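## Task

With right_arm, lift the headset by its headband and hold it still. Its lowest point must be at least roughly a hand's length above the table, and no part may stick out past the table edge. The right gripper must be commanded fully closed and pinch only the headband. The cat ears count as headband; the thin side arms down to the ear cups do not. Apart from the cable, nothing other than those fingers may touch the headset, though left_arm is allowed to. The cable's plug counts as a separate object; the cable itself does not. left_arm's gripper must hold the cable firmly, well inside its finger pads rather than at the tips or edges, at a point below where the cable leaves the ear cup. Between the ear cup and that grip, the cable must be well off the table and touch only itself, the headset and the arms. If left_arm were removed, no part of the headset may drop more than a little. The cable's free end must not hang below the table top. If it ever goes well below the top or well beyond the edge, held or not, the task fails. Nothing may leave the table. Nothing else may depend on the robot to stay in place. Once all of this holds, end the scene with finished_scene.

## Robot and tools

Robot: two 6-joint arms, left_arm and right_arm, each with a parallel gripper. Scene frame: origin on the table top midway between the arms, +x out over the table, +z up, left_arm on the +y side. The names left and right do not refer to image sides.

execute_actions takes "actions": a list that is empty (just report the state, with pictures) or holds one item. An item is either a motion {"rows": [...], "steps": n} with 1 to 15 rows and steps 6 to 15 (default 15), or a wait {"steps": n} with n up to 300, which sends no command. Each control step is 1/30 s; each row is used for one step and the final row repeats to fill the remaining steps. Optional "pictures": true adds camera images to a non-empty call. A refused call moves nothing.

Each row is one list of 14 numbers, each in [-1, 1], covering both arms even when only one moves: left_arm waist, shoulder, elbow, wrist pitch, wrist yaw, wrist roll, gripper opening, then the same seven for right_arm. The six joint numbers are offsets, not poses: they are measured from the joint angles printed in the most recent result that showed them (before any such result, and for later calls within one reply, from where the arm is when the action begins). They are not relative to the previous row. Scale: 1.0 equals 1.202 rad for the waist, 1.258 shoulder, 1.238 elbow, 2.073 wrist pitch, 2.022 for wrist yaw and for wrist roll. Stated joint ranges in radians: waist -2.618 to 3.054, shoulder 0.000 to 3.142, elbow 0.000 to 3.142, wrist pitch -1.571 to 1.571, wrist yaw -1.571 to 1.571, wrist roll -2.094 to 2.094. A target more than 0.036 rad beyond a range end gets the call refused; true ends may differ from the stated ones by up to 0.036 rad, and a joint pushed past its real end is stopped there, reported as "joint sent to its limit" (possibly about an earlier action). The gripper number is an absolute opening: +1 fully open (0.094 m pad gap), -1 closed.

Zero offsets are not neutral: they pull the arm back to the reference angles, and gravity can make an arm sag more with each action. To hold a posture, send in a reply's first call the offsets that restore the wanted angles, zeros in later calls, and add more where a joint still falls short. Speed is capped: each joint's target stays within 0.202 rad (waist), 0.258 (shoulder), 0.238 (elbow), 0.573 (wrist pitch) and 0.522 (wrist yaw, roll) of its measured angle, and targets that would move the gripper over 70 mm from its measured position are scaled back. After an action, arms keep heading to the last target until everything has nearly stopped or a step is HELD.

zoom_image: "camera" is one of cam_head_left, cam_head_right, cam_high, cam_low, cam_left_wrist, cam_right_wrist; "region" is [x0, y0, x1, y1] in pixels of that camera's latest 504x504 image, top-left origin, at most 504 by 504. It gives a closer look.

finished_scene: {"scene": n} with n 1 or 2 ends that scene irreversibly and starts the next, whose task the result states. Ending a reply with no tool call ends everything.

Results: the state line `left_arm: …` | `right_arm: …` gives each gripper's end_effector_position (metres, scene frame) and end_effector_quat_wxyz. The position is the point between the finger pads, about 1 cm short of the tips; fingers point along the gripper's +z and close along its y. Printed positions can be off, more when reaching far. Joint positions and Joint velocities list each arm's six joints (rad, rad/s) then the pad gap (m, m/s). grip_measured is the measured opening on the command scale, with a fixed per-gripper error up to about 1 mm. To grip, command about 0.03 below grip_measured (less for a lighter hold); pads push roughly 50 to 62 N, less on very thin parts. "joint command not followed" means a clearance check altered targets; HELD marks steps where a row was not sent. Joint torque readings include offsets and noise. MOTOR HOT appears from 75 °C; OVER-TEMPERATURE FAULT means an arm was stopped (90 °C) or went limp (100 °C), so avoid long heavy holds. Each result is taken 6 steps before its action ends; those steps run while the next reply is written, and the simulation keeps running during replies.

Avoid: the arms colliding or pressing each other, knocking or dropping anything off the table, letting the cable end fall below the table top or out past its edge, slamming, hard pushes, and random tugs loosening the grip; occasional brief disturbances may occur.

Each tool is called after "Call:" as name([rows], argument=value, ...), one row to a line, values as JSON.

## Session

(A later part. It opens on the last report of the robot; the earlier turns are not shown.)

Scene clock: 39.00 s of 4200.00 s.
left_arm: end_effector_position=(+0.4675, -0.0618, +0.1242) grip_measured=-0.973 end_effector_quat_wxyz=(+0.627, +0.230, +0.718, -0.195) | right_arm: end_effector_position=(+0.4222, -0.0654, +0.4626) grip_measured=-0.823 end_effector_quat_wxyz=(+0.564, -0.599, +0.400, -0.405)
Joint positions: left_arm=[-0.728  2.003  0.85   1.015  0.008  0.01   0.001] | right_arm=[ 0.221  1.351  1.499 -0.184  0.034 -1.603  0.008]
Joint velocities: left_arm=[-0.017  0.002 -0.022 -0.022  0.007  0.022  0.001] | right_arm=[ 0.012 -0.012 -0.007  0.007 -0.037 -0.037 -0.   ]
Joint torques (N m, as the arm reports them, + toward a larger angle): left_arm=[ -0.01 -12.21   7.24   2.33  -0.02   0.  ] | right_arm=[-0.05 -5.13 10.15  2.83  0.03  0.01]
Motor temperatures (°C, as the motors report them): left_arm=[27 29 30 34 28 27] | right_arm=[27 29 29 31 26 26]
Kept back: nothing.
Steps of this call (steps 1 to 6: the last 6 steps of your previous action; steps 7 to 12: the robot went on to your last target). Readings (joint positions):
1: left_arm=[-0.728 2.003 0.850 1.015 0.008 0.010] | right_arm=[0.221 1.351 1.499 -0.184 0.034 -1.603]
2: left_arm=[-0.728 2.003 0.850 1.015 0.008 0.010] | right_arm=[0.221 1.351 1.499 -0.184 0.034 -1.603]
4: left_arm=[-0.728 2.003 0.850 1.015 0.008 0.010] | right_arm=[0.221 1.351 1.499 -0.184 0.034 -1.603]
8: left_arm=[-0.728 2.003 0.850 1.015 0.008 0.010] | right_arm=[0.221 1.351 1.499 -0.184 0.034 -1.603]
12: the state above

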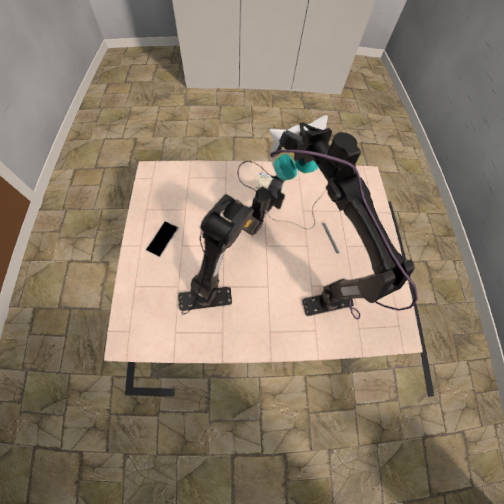

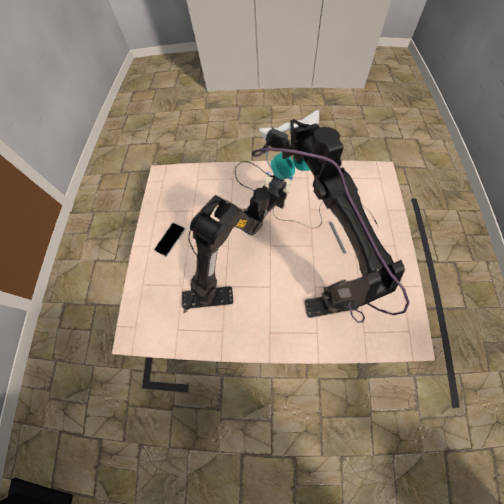

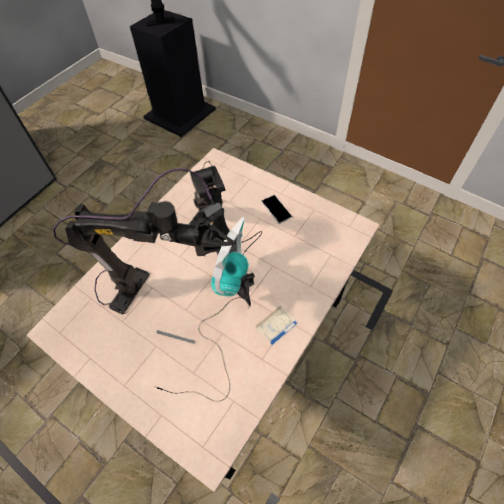

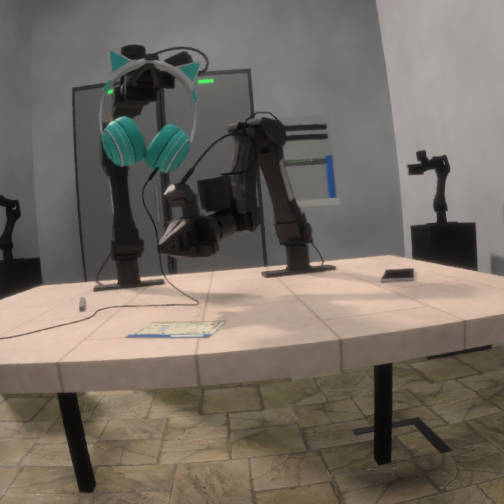

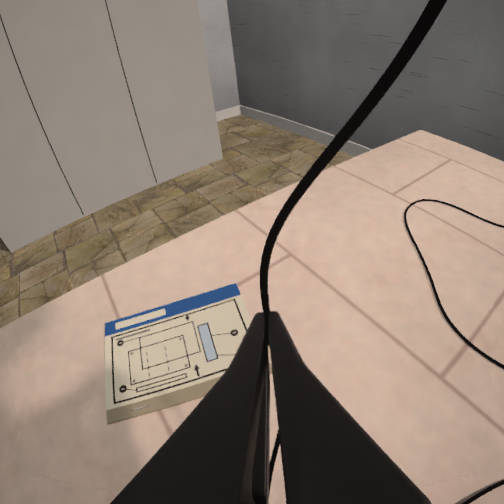

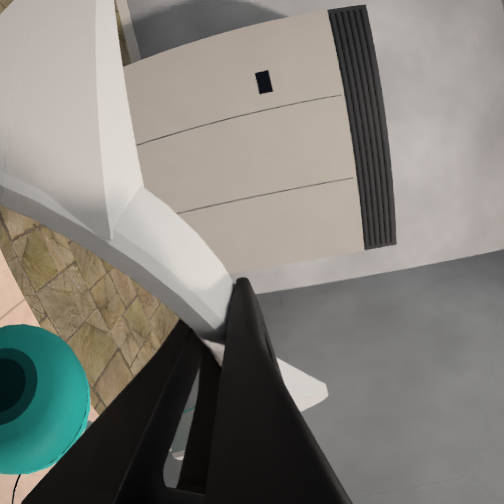

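Call:
execute_actions([
  {"rows":[[0,-0.008,0.01,0.008,0,0,-0.6,0,-0.004,0.015,0.04,0,0,-1],[0,-0.008,0.01,0.008,0,0,-0.2,0,-0.004,0.015,0.05,0,0,-1],[0,-0.008,0.01,0.008,0,0,-0.2,0,-0.004,0.015,0.055,0,0,-1],[0,0.01,0.03,0.008,0,0,-0.2,0,-0.004,0.015,0.055,0,0,-1],[0,0.025,0.05,0.008,0,0,-0.2,0,-0.004,0.015,0.055,0,0,-1],[0,0.04,0.065,0.008,0,0,-0.2,0,-0.004,0.015,0.055,0,0,-1],[0,0.055,0.08,0.008,0,0,-0.2,0,-0.004,0.015,0.055,0,0,-1],[0,0.07,0.095,0.008,0,0,-0.2,0,-0.004,0.015,0.055,0,0,-1]],"steps":15},
])

Call:
execute_actions([
  {"steps":12},
], pictures=true)

Call:
zoom_image(camera="cam_low", region=[90,100,290,310])

Scene clock: 40.07 s of 4200.00 s.
left_arm: end_effector_position=(+0.4823, -0.0720, +0.1254) grip_measured=-0.202 end_effector_quat_wxyz=(+0.636, +0.228, +0.710, -0.198) | right_arm: end_effector_position=(+0.4224, -0.0653, +0.4686) grip_measured=-0.823 end_effector_quat_wxyz=(+0.571, -0.592, +0.395, -0.409)
Joint positions: left_arm=[-0.728  2.064  0.924  1.027  0.008  0.01   0.038] | right_arm=[ 0.221  1.351  1.499 -0.16   0.034 -1.603  0.008]
Joint velocities: left_arm=[-0.007  0.442  0.447  0.095  0.007 -0.007 -0.001] | right_arm=[-0.017 -0.027 -0.002  0.022 -0.007 -0.066  0.   ]
Joint torques (N m, as the arm reports them, + toward a larger angle): left_arm=[ -0.02 -11.79   7.61   2.27  -0.02   0.  ] | right_arm=[-0.07 -5.08 10.16  3.01  0.03 -0.02]
Motor temperatures (°C, as the motors report them): left_arm=[27 29 30 34 28 27] | right_arm=[27 29 29 31 26 26]
Steps of this call (steps 1 to 15: the robot went on to your last target; steps 16 to 23: nothing new was sent; steps 24 to 32: the first 9 steps of this action). Readings (joint positions):
24: left_arm=[-0.728 2.003 0.850 1.015 0.008 0.010] | right_arm=[0.221 1.351 1.499 -0.184 0.034 -1.603]
25: left_arm=[-0.728 2.003 0.850 1.017 0.008 0.010] | right_arm=[0.221 1.351 1.499 -0.183 0.034 -1.603]
27: left_arm=[-0.728 2.003 0.850 1.019 0.008 0.010] | right_arm=[0.221 1.351 1.499 -0.176 0.034 -1.603]
31: left_arm=[-0.728 2.048 0.906 1.026 0.008 0.010] | right_arm=[0.221 1.351 1.499 -0.162 0.034 -1.603]
32: the state above

Scene clock: 40.47 s of 4200.00 s.
left_arm: end_effector_position=(+0.4851, -0.0739, +0.1179) grip_measured=-0.202 end_effector_quat_wxyz=(+0.632, +0.229, +0.714, -0.197) | right_arm: end_effector_position=(+0.4224, -0.0653, +0.4696) grip_measured=-0.823 end_effector_quat_wxyz=(+0.572, -0.590, +0.395, -0.410)
Joint positions: left_arm=[-0.728  2.09   0.938  1.028  0.008  0.01   0.038] | right_arm=[ 0.221  1.351  1.499 -0.156  0.034 -1.603  0.008]
Joint velocities: left_arm=[-0.002 -0.007  0.007  0.022 -0.007  0.022 -0.002] | right_arm=[-0.002  0.007 -0.007  0.066  0.022 -0.022 -0.001]
Joint torques (N m, as the arm reports them, + toward a larger angle): left_arm=[  0.02 -11.95   8.72   2.3   -0.03  -0.01] | right_arm=[-0.06 -5.11 10.2   3.04  0.02  0.  ]
Motor temperatures (°C, as the motors report them): left_arm=[27 30 30 34 28 27] | right_arm=[27 29 29 31 26 26]
Kept back: nothing.
Steps of this call (steps 1 to 6: the last 6 steps of your previous action; steps 7 to 12: the robot went on to your last target). Readings (joint positions):
1: left_arm=[-0.728 2.076 0.934 1.027 0.008 0.010] | right_arm=[0.221 1.351 1.499 -0.159 0.034 -1.603]
2: left_arm=[-0.728 2.082 0.938 1.027 0.008 0.010] | right_arm=[0.221 1.351 1.499 -0.158 0.034 -1.603]
4: left_arm=[-0.728 2.089 0.938 1.027 0.008 0.010] | right_arm=[0.221 1.351 1.499 -0.157 0.034 -1.603]
8: left_arm=[-0.728 2.090 0.938 1.028 0.008 0.010] | right_arm=[0.221 1.351 1.499 -0.156 0.034 -1.603]
12: the state above

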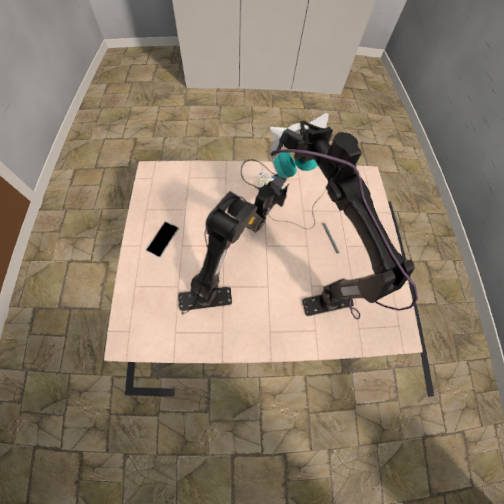

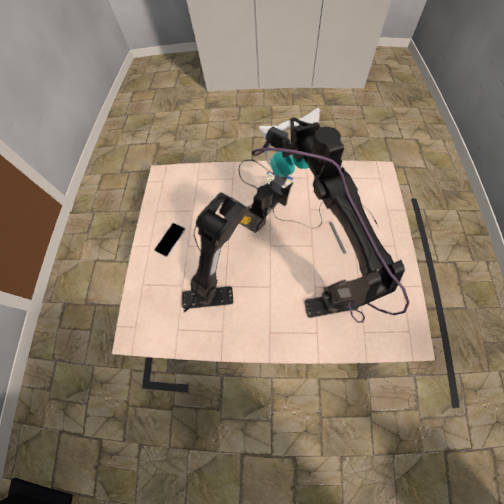

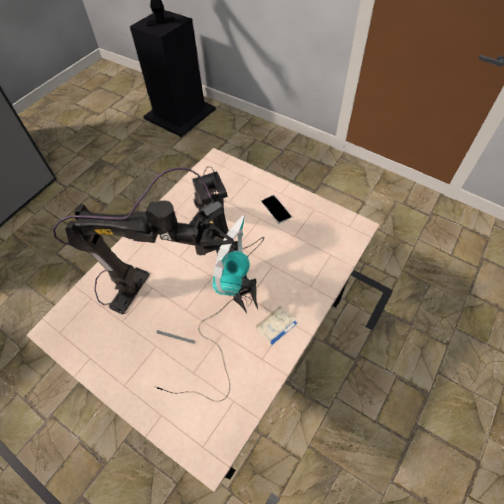

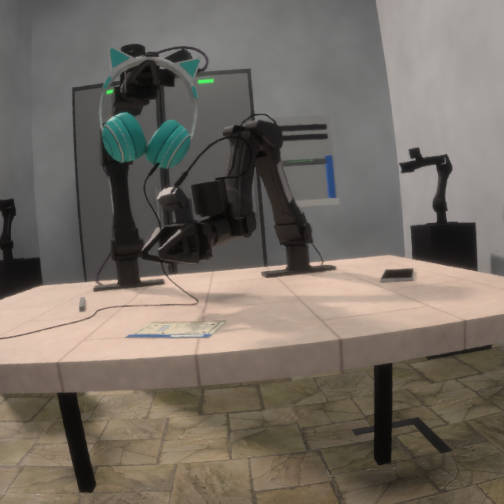

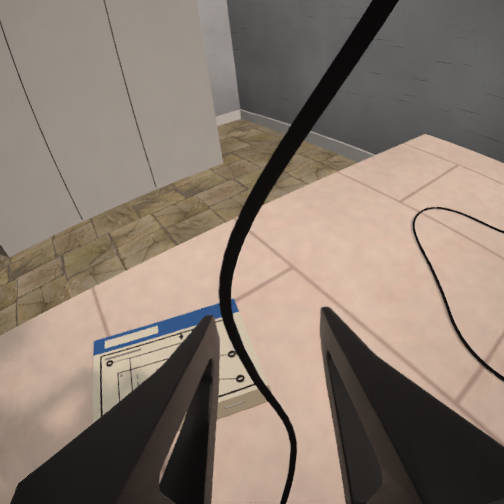

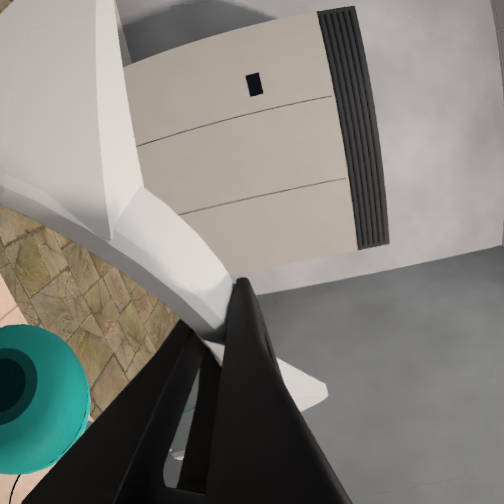

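Region (90, 100, 290, 310) of cam_low's 504x504 image, scaled by 2.400, with more detail than that image has; it fills the left 480 columns of this view, and the rest is white.

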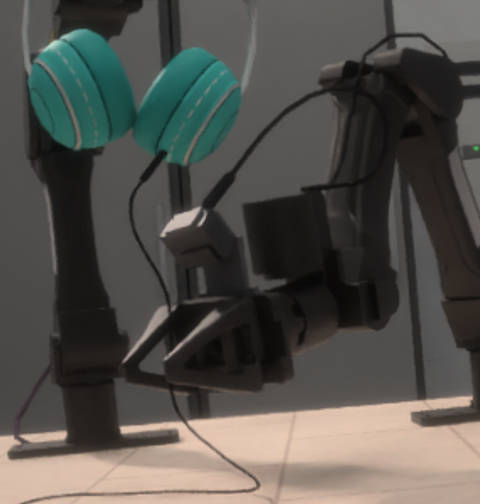

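Now deeper. Close.

Call:
execute_actions([
  {"rows":[[0,-0.008,0.01,0.008,0,0,-0.5,0,-0.004,0.015,0.015,0,0,-1],[0,-0.008,0.01,0.008,0,0,-0.7,0,-0.004,0.015,0.015,0,0,-1],[0,-0.008,0.01,0.008,0,0,-0.85,0,-0.004,0.015,0.015,0,0,-1],[0,-0.008,0.01,0.008,0,0,-1,0,-0.004,0.015,0.015,0,0,-1]],"steps":12},
])

Call:
execute_actions([
  {"steps":15},
], pictures=true)

Call:
zoom_image(camera="cam_low", region=[90,100,290,310])

Call:
zoom_image(camera="cam_left_wrist", region=[130,200,430,504])

Scene clock: 41.03 s of 4200.00 s.
left_arm: end_effector_position=(+0.4852, -0.0740, +0.1193) grip_measured=-0.974 end_effector_quat_wxyz=(+0.634, +0.228, +0.712, -0.197) | right_arm: end_effector_position=(+0.4222, -0.0654, +0.4631) grip_measured=-0.823 end_effector_quat_wxyz=(+0.564, -0.598, +0.399, -0.405)
Joint positions: left_arm=[-0.728  2.09   0.938  1.033  0.008  0.01   0.001] | right_arm=[ 0.221  1.351  1.499 -0.182  0.034 -1.603  0.008]
Joint velocities: left_arm=[-0.017 -0.007  0.007  0.095 -0.007  0.022 -0.004] | right_arm=[ 0.012 -0.007  0.007 -0.154 -0.037 -0.037  0.   ]
Joint torques (N m, as the arm reports them, + toward a larger angle): left_arm=[ -0.03 -13.06   7.19   2.38  -0.03  -0.02] | right_arm=[-0.02 -5.04 10.24  2.88  0.04  0.01]
Motor temperatures (°C, as the motors report them): left_arm=[27 30 30 34 28 27] | right_arm=[27 29 29 32 26 26]
Steps of this call (steps 1 to 11: the robot went on to your last target; steps 12 to 17: the first 6 steps of this action). Readings (joint positions):
12: left_arm=[-0.728 2.090 0.938 1.028 0.008 0.010] | right_arm=[0.221 1.351 1.499 -0.159 0.034 -1.603]
13: left_arm=[-0.728 2.090 0.938 1.030 0.008 0.010] | right_arm=[0.221 1.351 1.499 -0.163 0.034 -1.603]
15: left_arm=[-0.728 2.090 0.938 1.032 0.008 0.010] | right_arm=[0.221 1.351 1.499 -0.174 0.034 -1.603]
17: the state above

Scene clock: 41.53 s of 4200.00 s.
left_arm: end_effector_position=(+0.4852, -0.0740, +0.1196) grip_measured=-0.975 end_effector_quat_wxyz=(+0.635, +0.228, +0.711, -0.197) | right_arm: end_effector_position=(+0.4222, -0.0654, +0.4611) grip_measured=-0.823 end_effector_quat_wxyz=(+0.562, -0.601, +0.401, -0.403)
Joint positions: left_arm=[-0.728  2.09   0.938  1.035  0.008  0.01   0.001] | right_arm=[ 0.221  1.351  1.499 -0.19   0.034 -1.603  0.008]
Joint velocities: left_arm=[-0.007  0.017  0.007  0.051 -0.051 -0.095 -0.   ] | right_arm=[-0.012  0.002 -0.002 -0.007  0.037 -0.007 -0.   ]
Joint torques (N m, as the arm reports them, + toward a larger angle): left_arm=[  0.02 -13.06   7.23   2.37  -0.03   0.  ] | right_arm=[ 0.   -5.09 10.18  2.83  0.04  0.  ]
Motor temperatures (°C, as the motors report them): left_arm=[27 30 30 35 28 27] | right_arm=[27 29 29 32 26 26]
Kept back: nothing.
Steps of this call (steps 1 to 6: the last 6 steps of your previous action; steps 7 to 15: the robot went on to your last target). Readings (joint positions):
1: left_arm=[-0.728 2.090 0.938 1.033 0.008 0.010] | right_arm=[0.221 1.351 1.499 -0.185 0.034 -1.603]
2: left_arm=[-0.728 2.090 0.938 1.034 0.008 0.010] | right_arm=[0.221 1.351 1.499 -0.187 0.034 -1.603]
4: left_arm=[-0.728 2.090 0.938 1.034 0.008 0.010] | right_arm=[0.221 1.351 1.499 -0.188 0.034 -1.603]
8: left_arm=[-0.728 2.090 0.938 1.035 0.008 0.010] | right_arm=[0.221 1.351 1.499 -0.190 0.034 -1.603]
15: the state above
All arms were judged still, so your last target was given up. Only a new action makes them travel on or press farther. Fingers that are still opening or closing keep moving.

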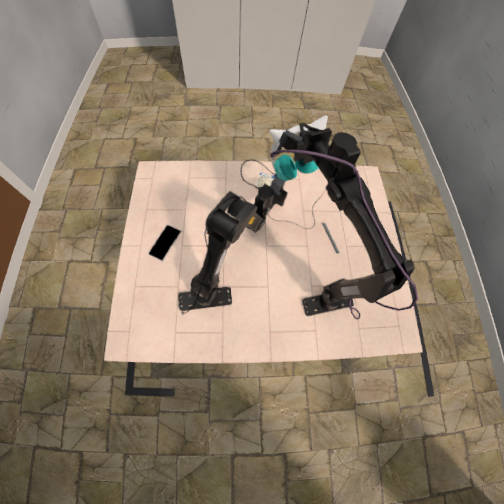

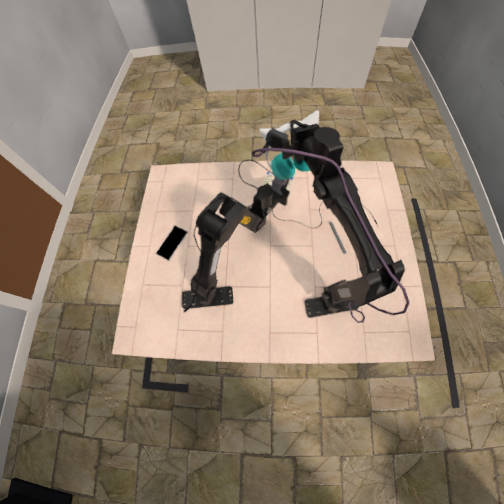

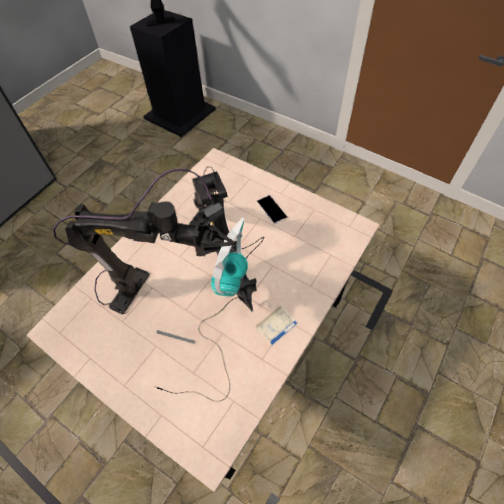

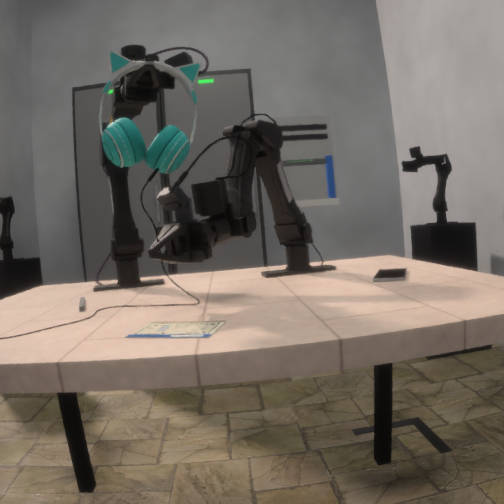

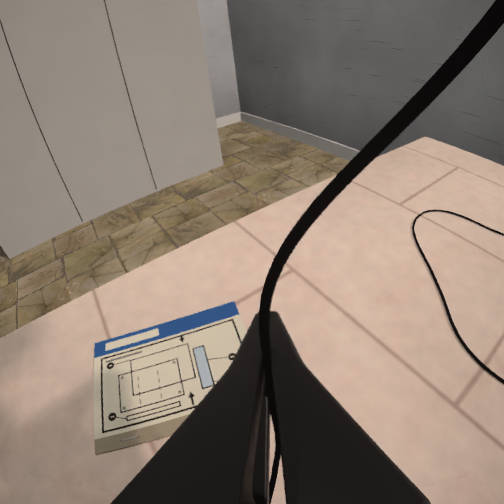

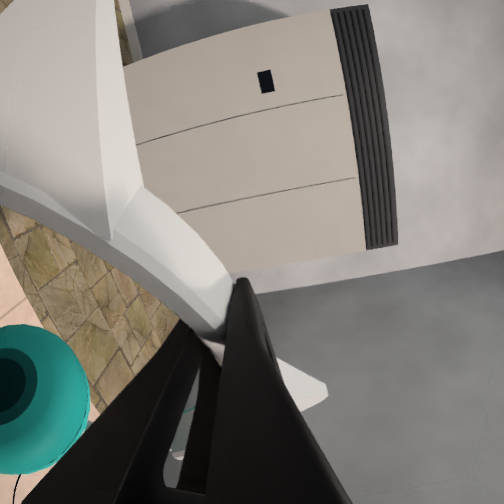

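Region (90, 100, 290, 310) of cam_low's 504x504 image, scaled by 2.400, with more detail than that image has; it fills the left 480 columns of this view, and the rest is white.

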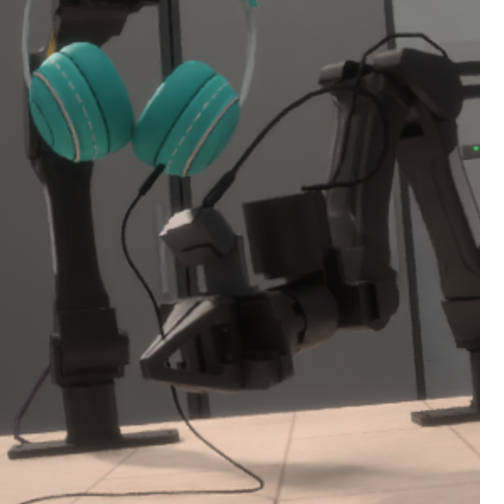

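Region (130, 200, 430, 504) of cam_left_wrist's 504x504 image, scaled by 1.658, with more detail than that image has; it fills the left 497 columns of this view, and the rest is white.

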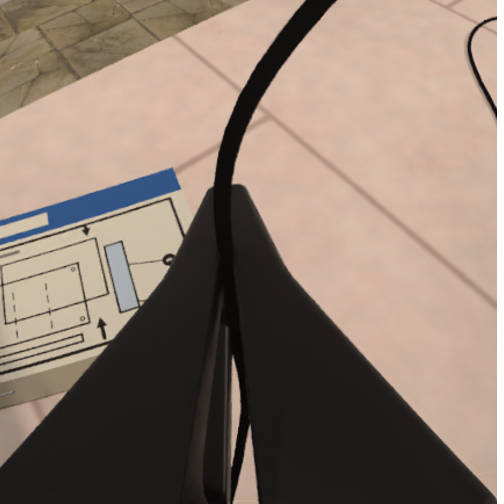

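Call:
execute_actions([
  {"rows":[[0,-0.008,0.01,0.008,0,0,-0.6,0,-0.004,0.015,0.04,0,0,-1],[0,-0.008,0.01,0.008,0,0,-0.4,0,-0.004,0.015,0.04,0,0,-1],[0,-0.008,0.01,0.008,0,0,-0.4,0,-0.004,0.015,0.04,0,0,-1],[0,-0.016,-0.005,0.008,0,0,-0.4,0,-0.004,0.015,0.04,0,0,-1],[0,-0.024,-0.02,0.008,0,0,-0.4,0,-0.004,0.015,0.04,0,0,-1],[0,-0.032,-0.035,0.008,0,0,-0.4,0,-0.004,0.015,0.04,0,0,-1],[0,-0.04,-0.048,0.008,0,0,-0.4,0,-0.004,0.015,0.04,0,0,-1]],"steps":15},
])

Call:
execute_actions([
  {"rows":[[0,-0.008,0.01,0.005,0,0,-0.4,0,-0.004,0.015,0.025,0,0,-1],[0,-0.008,0.01,0.005,0,0,-0.6,0,-0.004,0.015,0.025,0,0,-1],[0,-0.008,0.01,0.005,0,0,-0.75,0,-0.004,0.015,0.025,0,0,-1],[0,-0.008,0.01,0.005,0,0,-0.9,0,-0.004,0.015,0.025,0,0,-1],[0,-0.008,0.01,0.005,0,0,-1,0,-0.004,0.015,0.025,0,0,-1]],"steps":15},
])

Call:
execute_actions([
  {"steps":15},
], pictures=true)

Call:
zoom_image(camera="cam_low", region=[90,100,290,310])

Call:
zoom_image(camera="cam_left_wrist", region=[130,200,430,504])

Scene clock: 42.53 s of 4200.00 s.
left_arm: end_effector_position=(+0.4791, -0.0698, +0.1223) grip_measured=-0.402 end_effector_quat_wxyz=(+0.635, +0.228, +0.711, -0.198) | right_arm: end_effector_position=(+0.4222, -0.0654, +0.4611) grip_measured=-0.823 end_effector_quat_wxyz=(+0.562, -0.601, +0.401, -0.403)
Joint positions: left_arm=[-0.728  2.063  0.905  1.042  0.008  0.01   0.028] | right_arm=[ 0.221  1.351  1.499 -0.19   0.034 -1.603  0.008]
Joint velocities: left_arm=[-0.007 -0.154 -0.193 -0.022 -0.037  0.007 -0.001] | right_arm=[ 0.012  0.012  0.002  0.007 -0.051 -0.037  0.   ]
Joint torques (N m, as the arm reports them, + toward a larger angle): left_arm=[  0.01 -13.13   4.64   2.35  -0.03   0.  ] | right_arm=[-0.06 -5.1  10.15  3.01  0.02  0.  ]
Motor temperatures (°C, as the motors report them): left_arm=[27 30 30 35 28 27] | right_arm=[27 29 29 32 26 26]
Steps of this call (steps 1 to 21: nothing new was sent; steps 22 to 30: the first 9 steps of this action). Readings (joint positions):
22: left_arm=[-0.728 2.090 0.938 1.035 0.008 0.010] | right_arm=[0.221 1.351 1.499 -0.190 0.034 -1.603]
23: left_arm=[-0.728 2.090 0.938 1.036 0.008 0.010] | right_arm=[0.221 1.351 1.499 -0.190 0.034 -1.603]
25: left_arm=[-0.728 2.090 0.938 1.039 0.008 0.010] | right_arm=[0.221 1.351 1.499 -0.190 0.034 -1.603]
29: left_arm=[-0.728 2.069 0.914 1.042 0.008 0.010] | right_arm=[0.221 1.351 1.499 -0.190 0.034 -1.603]
30: the state above

Scene clock: 43.03 s of 4200.00 s.
left_arm: end_effector_position=(+0.4780, -0.0690, +0.1235) grip_measured=-0.969 end_effector_quat_wxyz=(+0.636, +0.228, +0.710, -0.198) | right_arm: end_effector_position=(+0.4220, -0.0654, +0.4579) grip_measured=-0.823 end_effector_quat_wxyz=(-0.558, +0.604, -0.403, +0.401)
Joint positions: left_arm=[-0.728  2.058  0.899  1.046  0.008  0.01   0.001] | right_arm=[ 0.221  1.351  1.499 -0.203  0.034 -1.603  0.008]
Joint velocities: left_arm=[-0.012  0.012  0.002 -0.066 -0.022  0.037 -0.   ] | right_arm=[-0.007 -0.002  0.007  0.022 -0.007 -0.051 -0.   ]
Joint torques (N m, as the arm reports them, + toward a larger angle): left_arm=[ -0.01 -12.74   7.15   2.36  -0.02   0.  ] | right_arm=[ 0.   -5.01 10.2   2.82  0.03  0.  ]
Motor temperatures (°C, as the motors report them): left_arm=[27 31 30 35 28 27] | right_arm=[27 29 29 32 26 26]
Steps of this call (steps 1 to 6: the last 6 steps of your previous action; steps 7 to 15: the first 9 steps of this action, its rows measured from where the robot was after step 6). Readings (joint positions):
6: left_arm=[-0.728 2.058 0.899 1.044 0.008 0.010] | right_arm=[0.221 1.351 1.499 -0.190 0.034 -1.603]
7: left_arm=[-0.728 2.058 0.899 1.044 0.008 0.010] | right_arm=[0.221 1.351 1.499 -0.192 0.034 -1.603]
8: left_arm=[-0.728 2.058 0.899 1.045 0.008 0.010] | right_arm=[0.221 1.351 1.499 -0.193 0.034 -1.603]
10: left_arm=[-0.728 2.058 0.899 1.045 0.008 0.010] | right_arm=[0.221 1.351 1.499 -0.198 0.034 -1.603]
14: left_arm=[-0.728 2.058 0.899 1.046 0.008 0.010] | right_arm=[0.221 1.351 1.499 -0.203 0.034 -1.603]
15: the state above

Scene clock: 43.53 s of 4200.00 s.
left_arm: end_effector_position=(+0.4780, -0.0690, +0.1235) grip_measured=-0.969 end_effector_quat_wxyz=(+0.636, +0.228, +0.710, -0.198) | right_arm: end_effector_position=(+0.4220, -0.0655, +0.4577) grip_measured=-0.823 end_effector_quat_wxyz=(-0.558, +0.605, -0.403, +0.401)
Joint positions: left_arm=[-0.728  2.058  0.899  1.046  0.008  0.01   0.001] | right_arm=[ 0.221  1.351  1.499 -0.204  0.034 -1.603  0.008]
Joint velocities: left_arm=[ 0.012  0.002 -0.017  0.007  0.051  0.081  0.001] | right_arm=[-0.012 -0.002 -0.002  0.007 -0.081 -0.007 -0.001]
Joint torques (N m, as the arm reports them, + toward a larger angle): left_arm=[  0.03 -12.66   7.22   2.37  -0.02   0.  ] | right_arm=[ 0.01 -5.12 10.15  2.84  0.02 -0.02]
Motor temperatures (°C, as the motors report them): left_arm=[27 31 30 35 28 27] | right_arm=[27 29 29 32 26 26]
Kept back: nothing.
Steps of this call (steps 1 to 6: the last 6 steps of your previous action; steps 7 to 15: the robot went on to your last target). Readings (joint positions):
1: left_arm=[-0.728 2.058 0.899 1.046 0.008 0.010] | right_arm=[0.221 1.351 1.499 -0.203 0.034 -1.603]
2: left_arm=[-0.728 2.058 0.899 1.046 0.008 0.010] | right_arm=[0.221 1.351 1.499 -0.204 0.034 -1.603]
4: left_arm=[-0.728 2.058 0.899 1.046 0.008 0.010] | right_arm=[0.221 1.351 1.499 -0.204 0.034 -1.603]
8: left_arm=[-0.728 2.058 0.899 1.046 0.008 0.010] | right_arm=[0.221 1.351 1.499 -0.204 0.034 -1.603]
15: the state above
All arms were judged still, so your last target was given up. Only a new action makes them travel on or press farther. Fingers that are still opening or closing keep moving.

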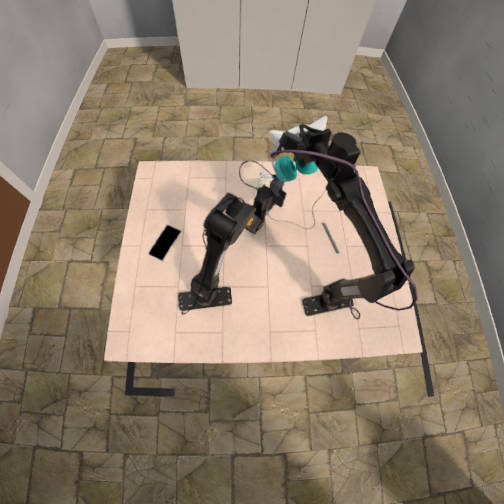

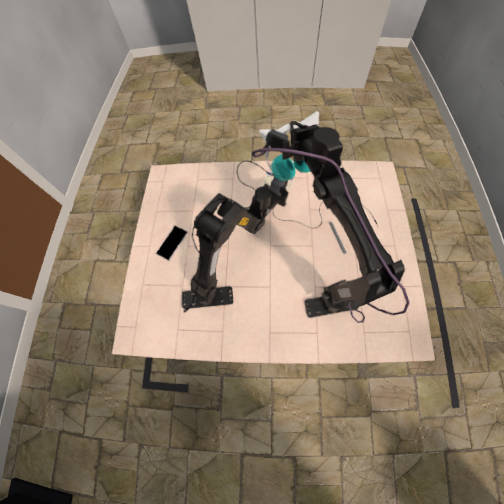

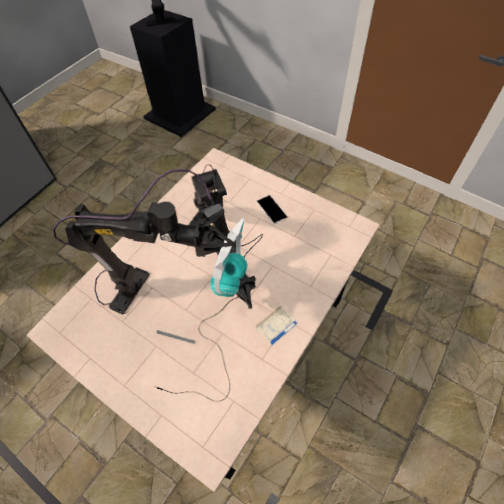

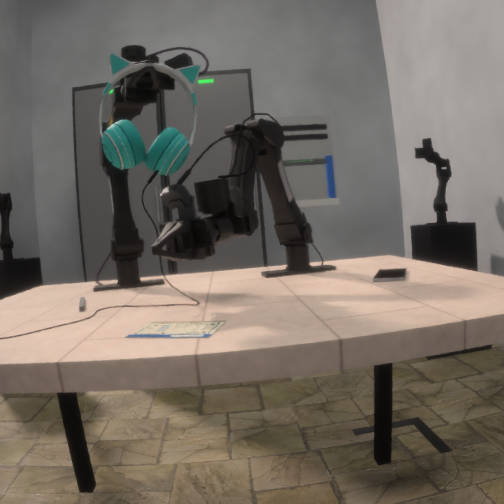

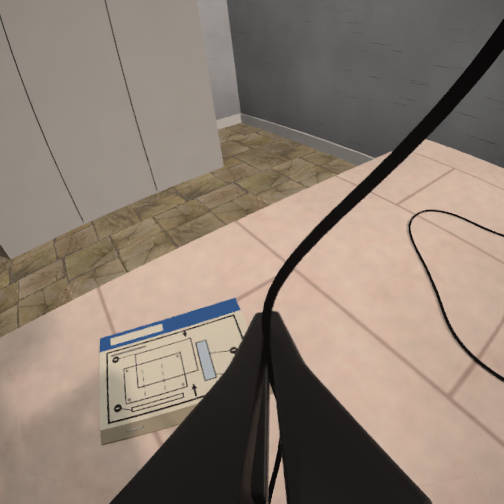

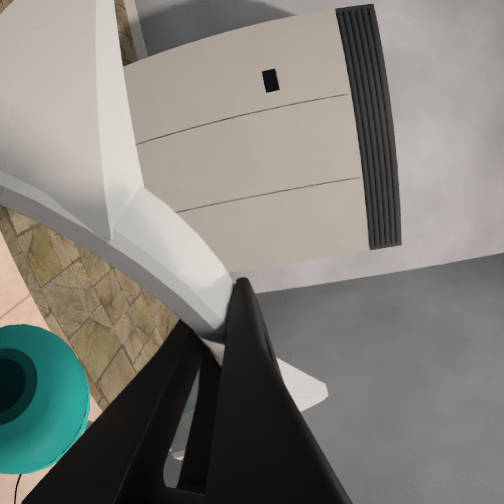

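Region (90, 100, 290, 310) of cam_low's 504x504 image, scaled by 2.400, with more detail than that image has; it fills the left 480 columns of this view, and the rest is white.

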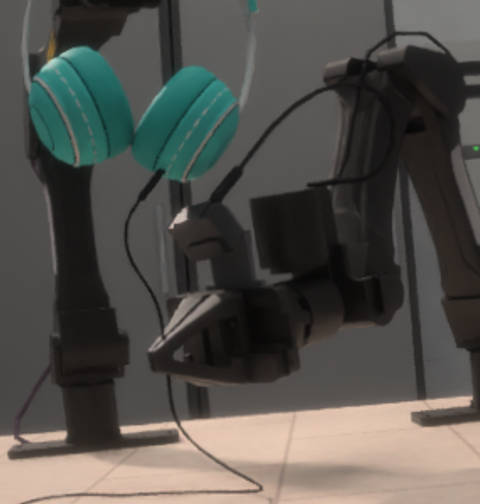

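Region (130, 200, 430, 504) of cam_left_wrist's 504x504 image, scaled by 1.658, with more detail than that image has; it fills the left 497 columns of this view, and the rest is white.

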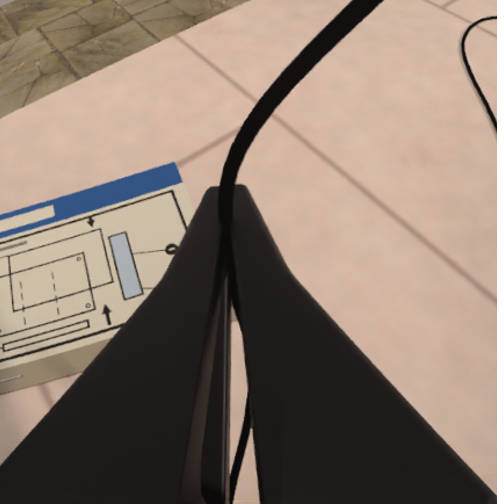

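Call:
execute_actions([
  {"rows":[[0,-0.008,0.01,0.004,0,0,-1,0,-0.004,0.015,0.04,0,0,-1],[0,-0.008,0.01,0.004,0,0,-1,0,-0.004,0.015,0.055,0,0,-1]],"steps":12},
])

Call:
execute_actions([
  {"steps":20},
], pictures=true)

Scene clock: 44.07 s of 4200.00 s.
left_arm: end_effector_position=(+0.4780, -0.0690, +0.1235) grip_measured=-0.969 end_effector_quat_wxyz=(+0.636, +0.228, +0.710, -0.198) | right_arm: end_effector_position=(+0.4228, -0.0651, +0.4617) grip_measured=-0.823 end_effector_quat_wxyz=(+0.563, -0.599, +0.400, -0.404)
Joint positions: left_arm=[-0.728  2.058  0.899  1.046  0.008  0.01   0.001] | right_arm=[ 0.221  1.353  1.499 -0.185  0.034 -1.603  0.008]
Joint velocities: left_arm=[-0.002 -0.012 -0.012  0.007 -0.095 -0.007 -0.   ] | right_arm=[ 0.007  0.007  0.007  0.139 -0.007 -0.051  0.001]
Joint torques (N m, as the arm reports them, + toward a larger angle): left_arm=[ -0.01 -12.69   7.22   2.36  -0.01   0.  ] | right_arm=[ 0.03 -5.35 10.21  2.97  0.03  0.02]
Motor temperatures (°C, as the motors report them): left_arm=[27 31 30 35 28 27] | right_arm=[27 29 29 32 26 26]
Steps of this call (steps 1 to 10: nothing new was sent; steps 11 to 16: the first 6 steps of this action). Readings (joint positions):
11: left_arm=[-0.728 2.058 0.899 1.046 0.008 0.010] | right_arm=[0.221 1.351 1.499 -0.204 0.034 -1.603]
12: left_arm=[-0.728 2.058 0.899 1.046 0.008 0.010] | right_arm=[0.221 1.351 1.499 -0.202 0.034 -1.603]
14: left_arm=[-0.728 2.058 0.899 1.046 0.008 0.010] | right_arm=[0.221 1.352 1.499 -0.193 0.034 -1.603]
16: the state above

Scene clock: 44.73 s of 4200.00 s.
left_arm: end_effector_position=(+0.4780, -0.0690, +0.1237) grip_measured=-0.969 end_effector_quat_wxyz=(+0.636, +0.228, +0.710, -0.198) | right_arm: end_effector_position=(+0.4234, -0.0649, +0.4633) grip_measured=-0.823 end_effector_quat_wxyz=(+0.565, -0.597, +0.399, -0.406)
Joint positions: left_arm=[-0.728  2.058  0.899  1.046  0.008  0.01   0.001] | right_arm=[ 0.221  1.354  1.499 -0.176  0.034 -1.603  0.008]
Joint velocities: left_arm=[-0.017  0.002 -0.007  0.022 -0.037  0.007 -0.   ] | right_arm=[ 0.002 -0.012  0.002  0.051  0.066 -0.037  0.   ]
Joint torques (N m, as the arm reports them, + toward a larger angle): left_arm=[  0.03 -12.67   7.24   2.35  -0.01   0.  ] | right_arm=[ 0.01 -5.4  10.15  3.05  0.04  0.01]
Motor temperatures (°C, as the motors report them): left_arm=[27 31 30 35 28 27] | right_arm=[27 29 29 32 26 26]
Kept back: nothing.
Steps of this call (steps 1 to 6: the last 6 steps of your previous action; steps 7 to 15: the robot went on to your last target; steps 16 to 20: nothing new was sent). Readings (joint positions):
1: left_arm=[-0.728 2.058 0.899 1.046 0.008 0.010] | right_arm=[0.221 1.354 1.499 -0.182 0.034 -1.603]
2: left_arm=[-0.728 2.058 0.899 1.046 0.008 0.010] | right_arm=[0.221 1.354 1.499 -0.180 0.034 -1.603]
4: left_arm=[-0.728 2.058 0.899 1.046 0.008 0.010] | right_arm=[0.221 1.354 1.499 -0.178 0.034 -1.603]
8: left_arm=[-0.728 2.058 0.899 1.046 0.008 0.010] | right_arm=[0.221 1.354 1.499 -0.176 0.034 -1.603]
20: the state above
All arms were judged still, so your last target was given up. Only a new action makes them travel on or press farther. Fingers that are still opening or closing keep moving.

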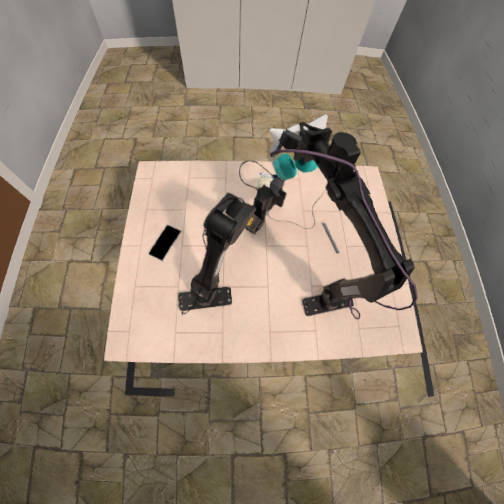

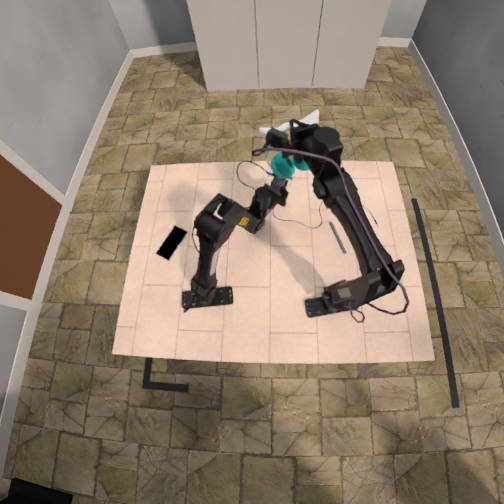

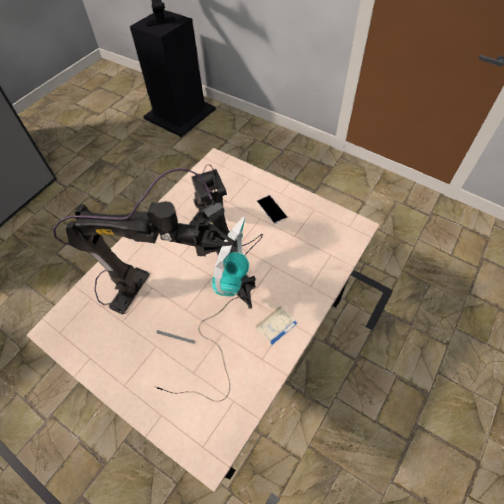

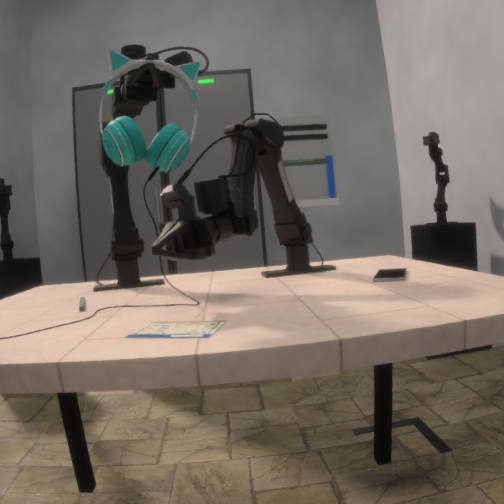

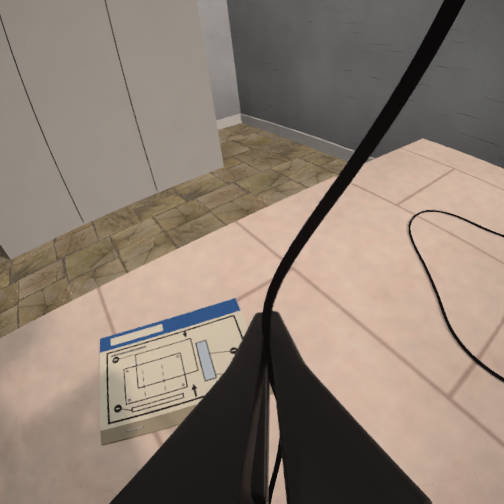

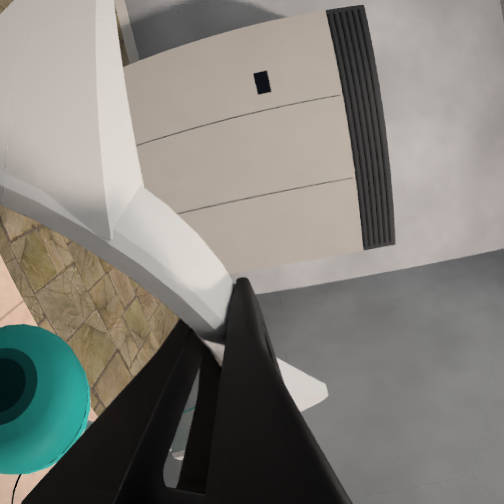

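Call:
finished_scene(scene=1)

The scene is finished: the task was done.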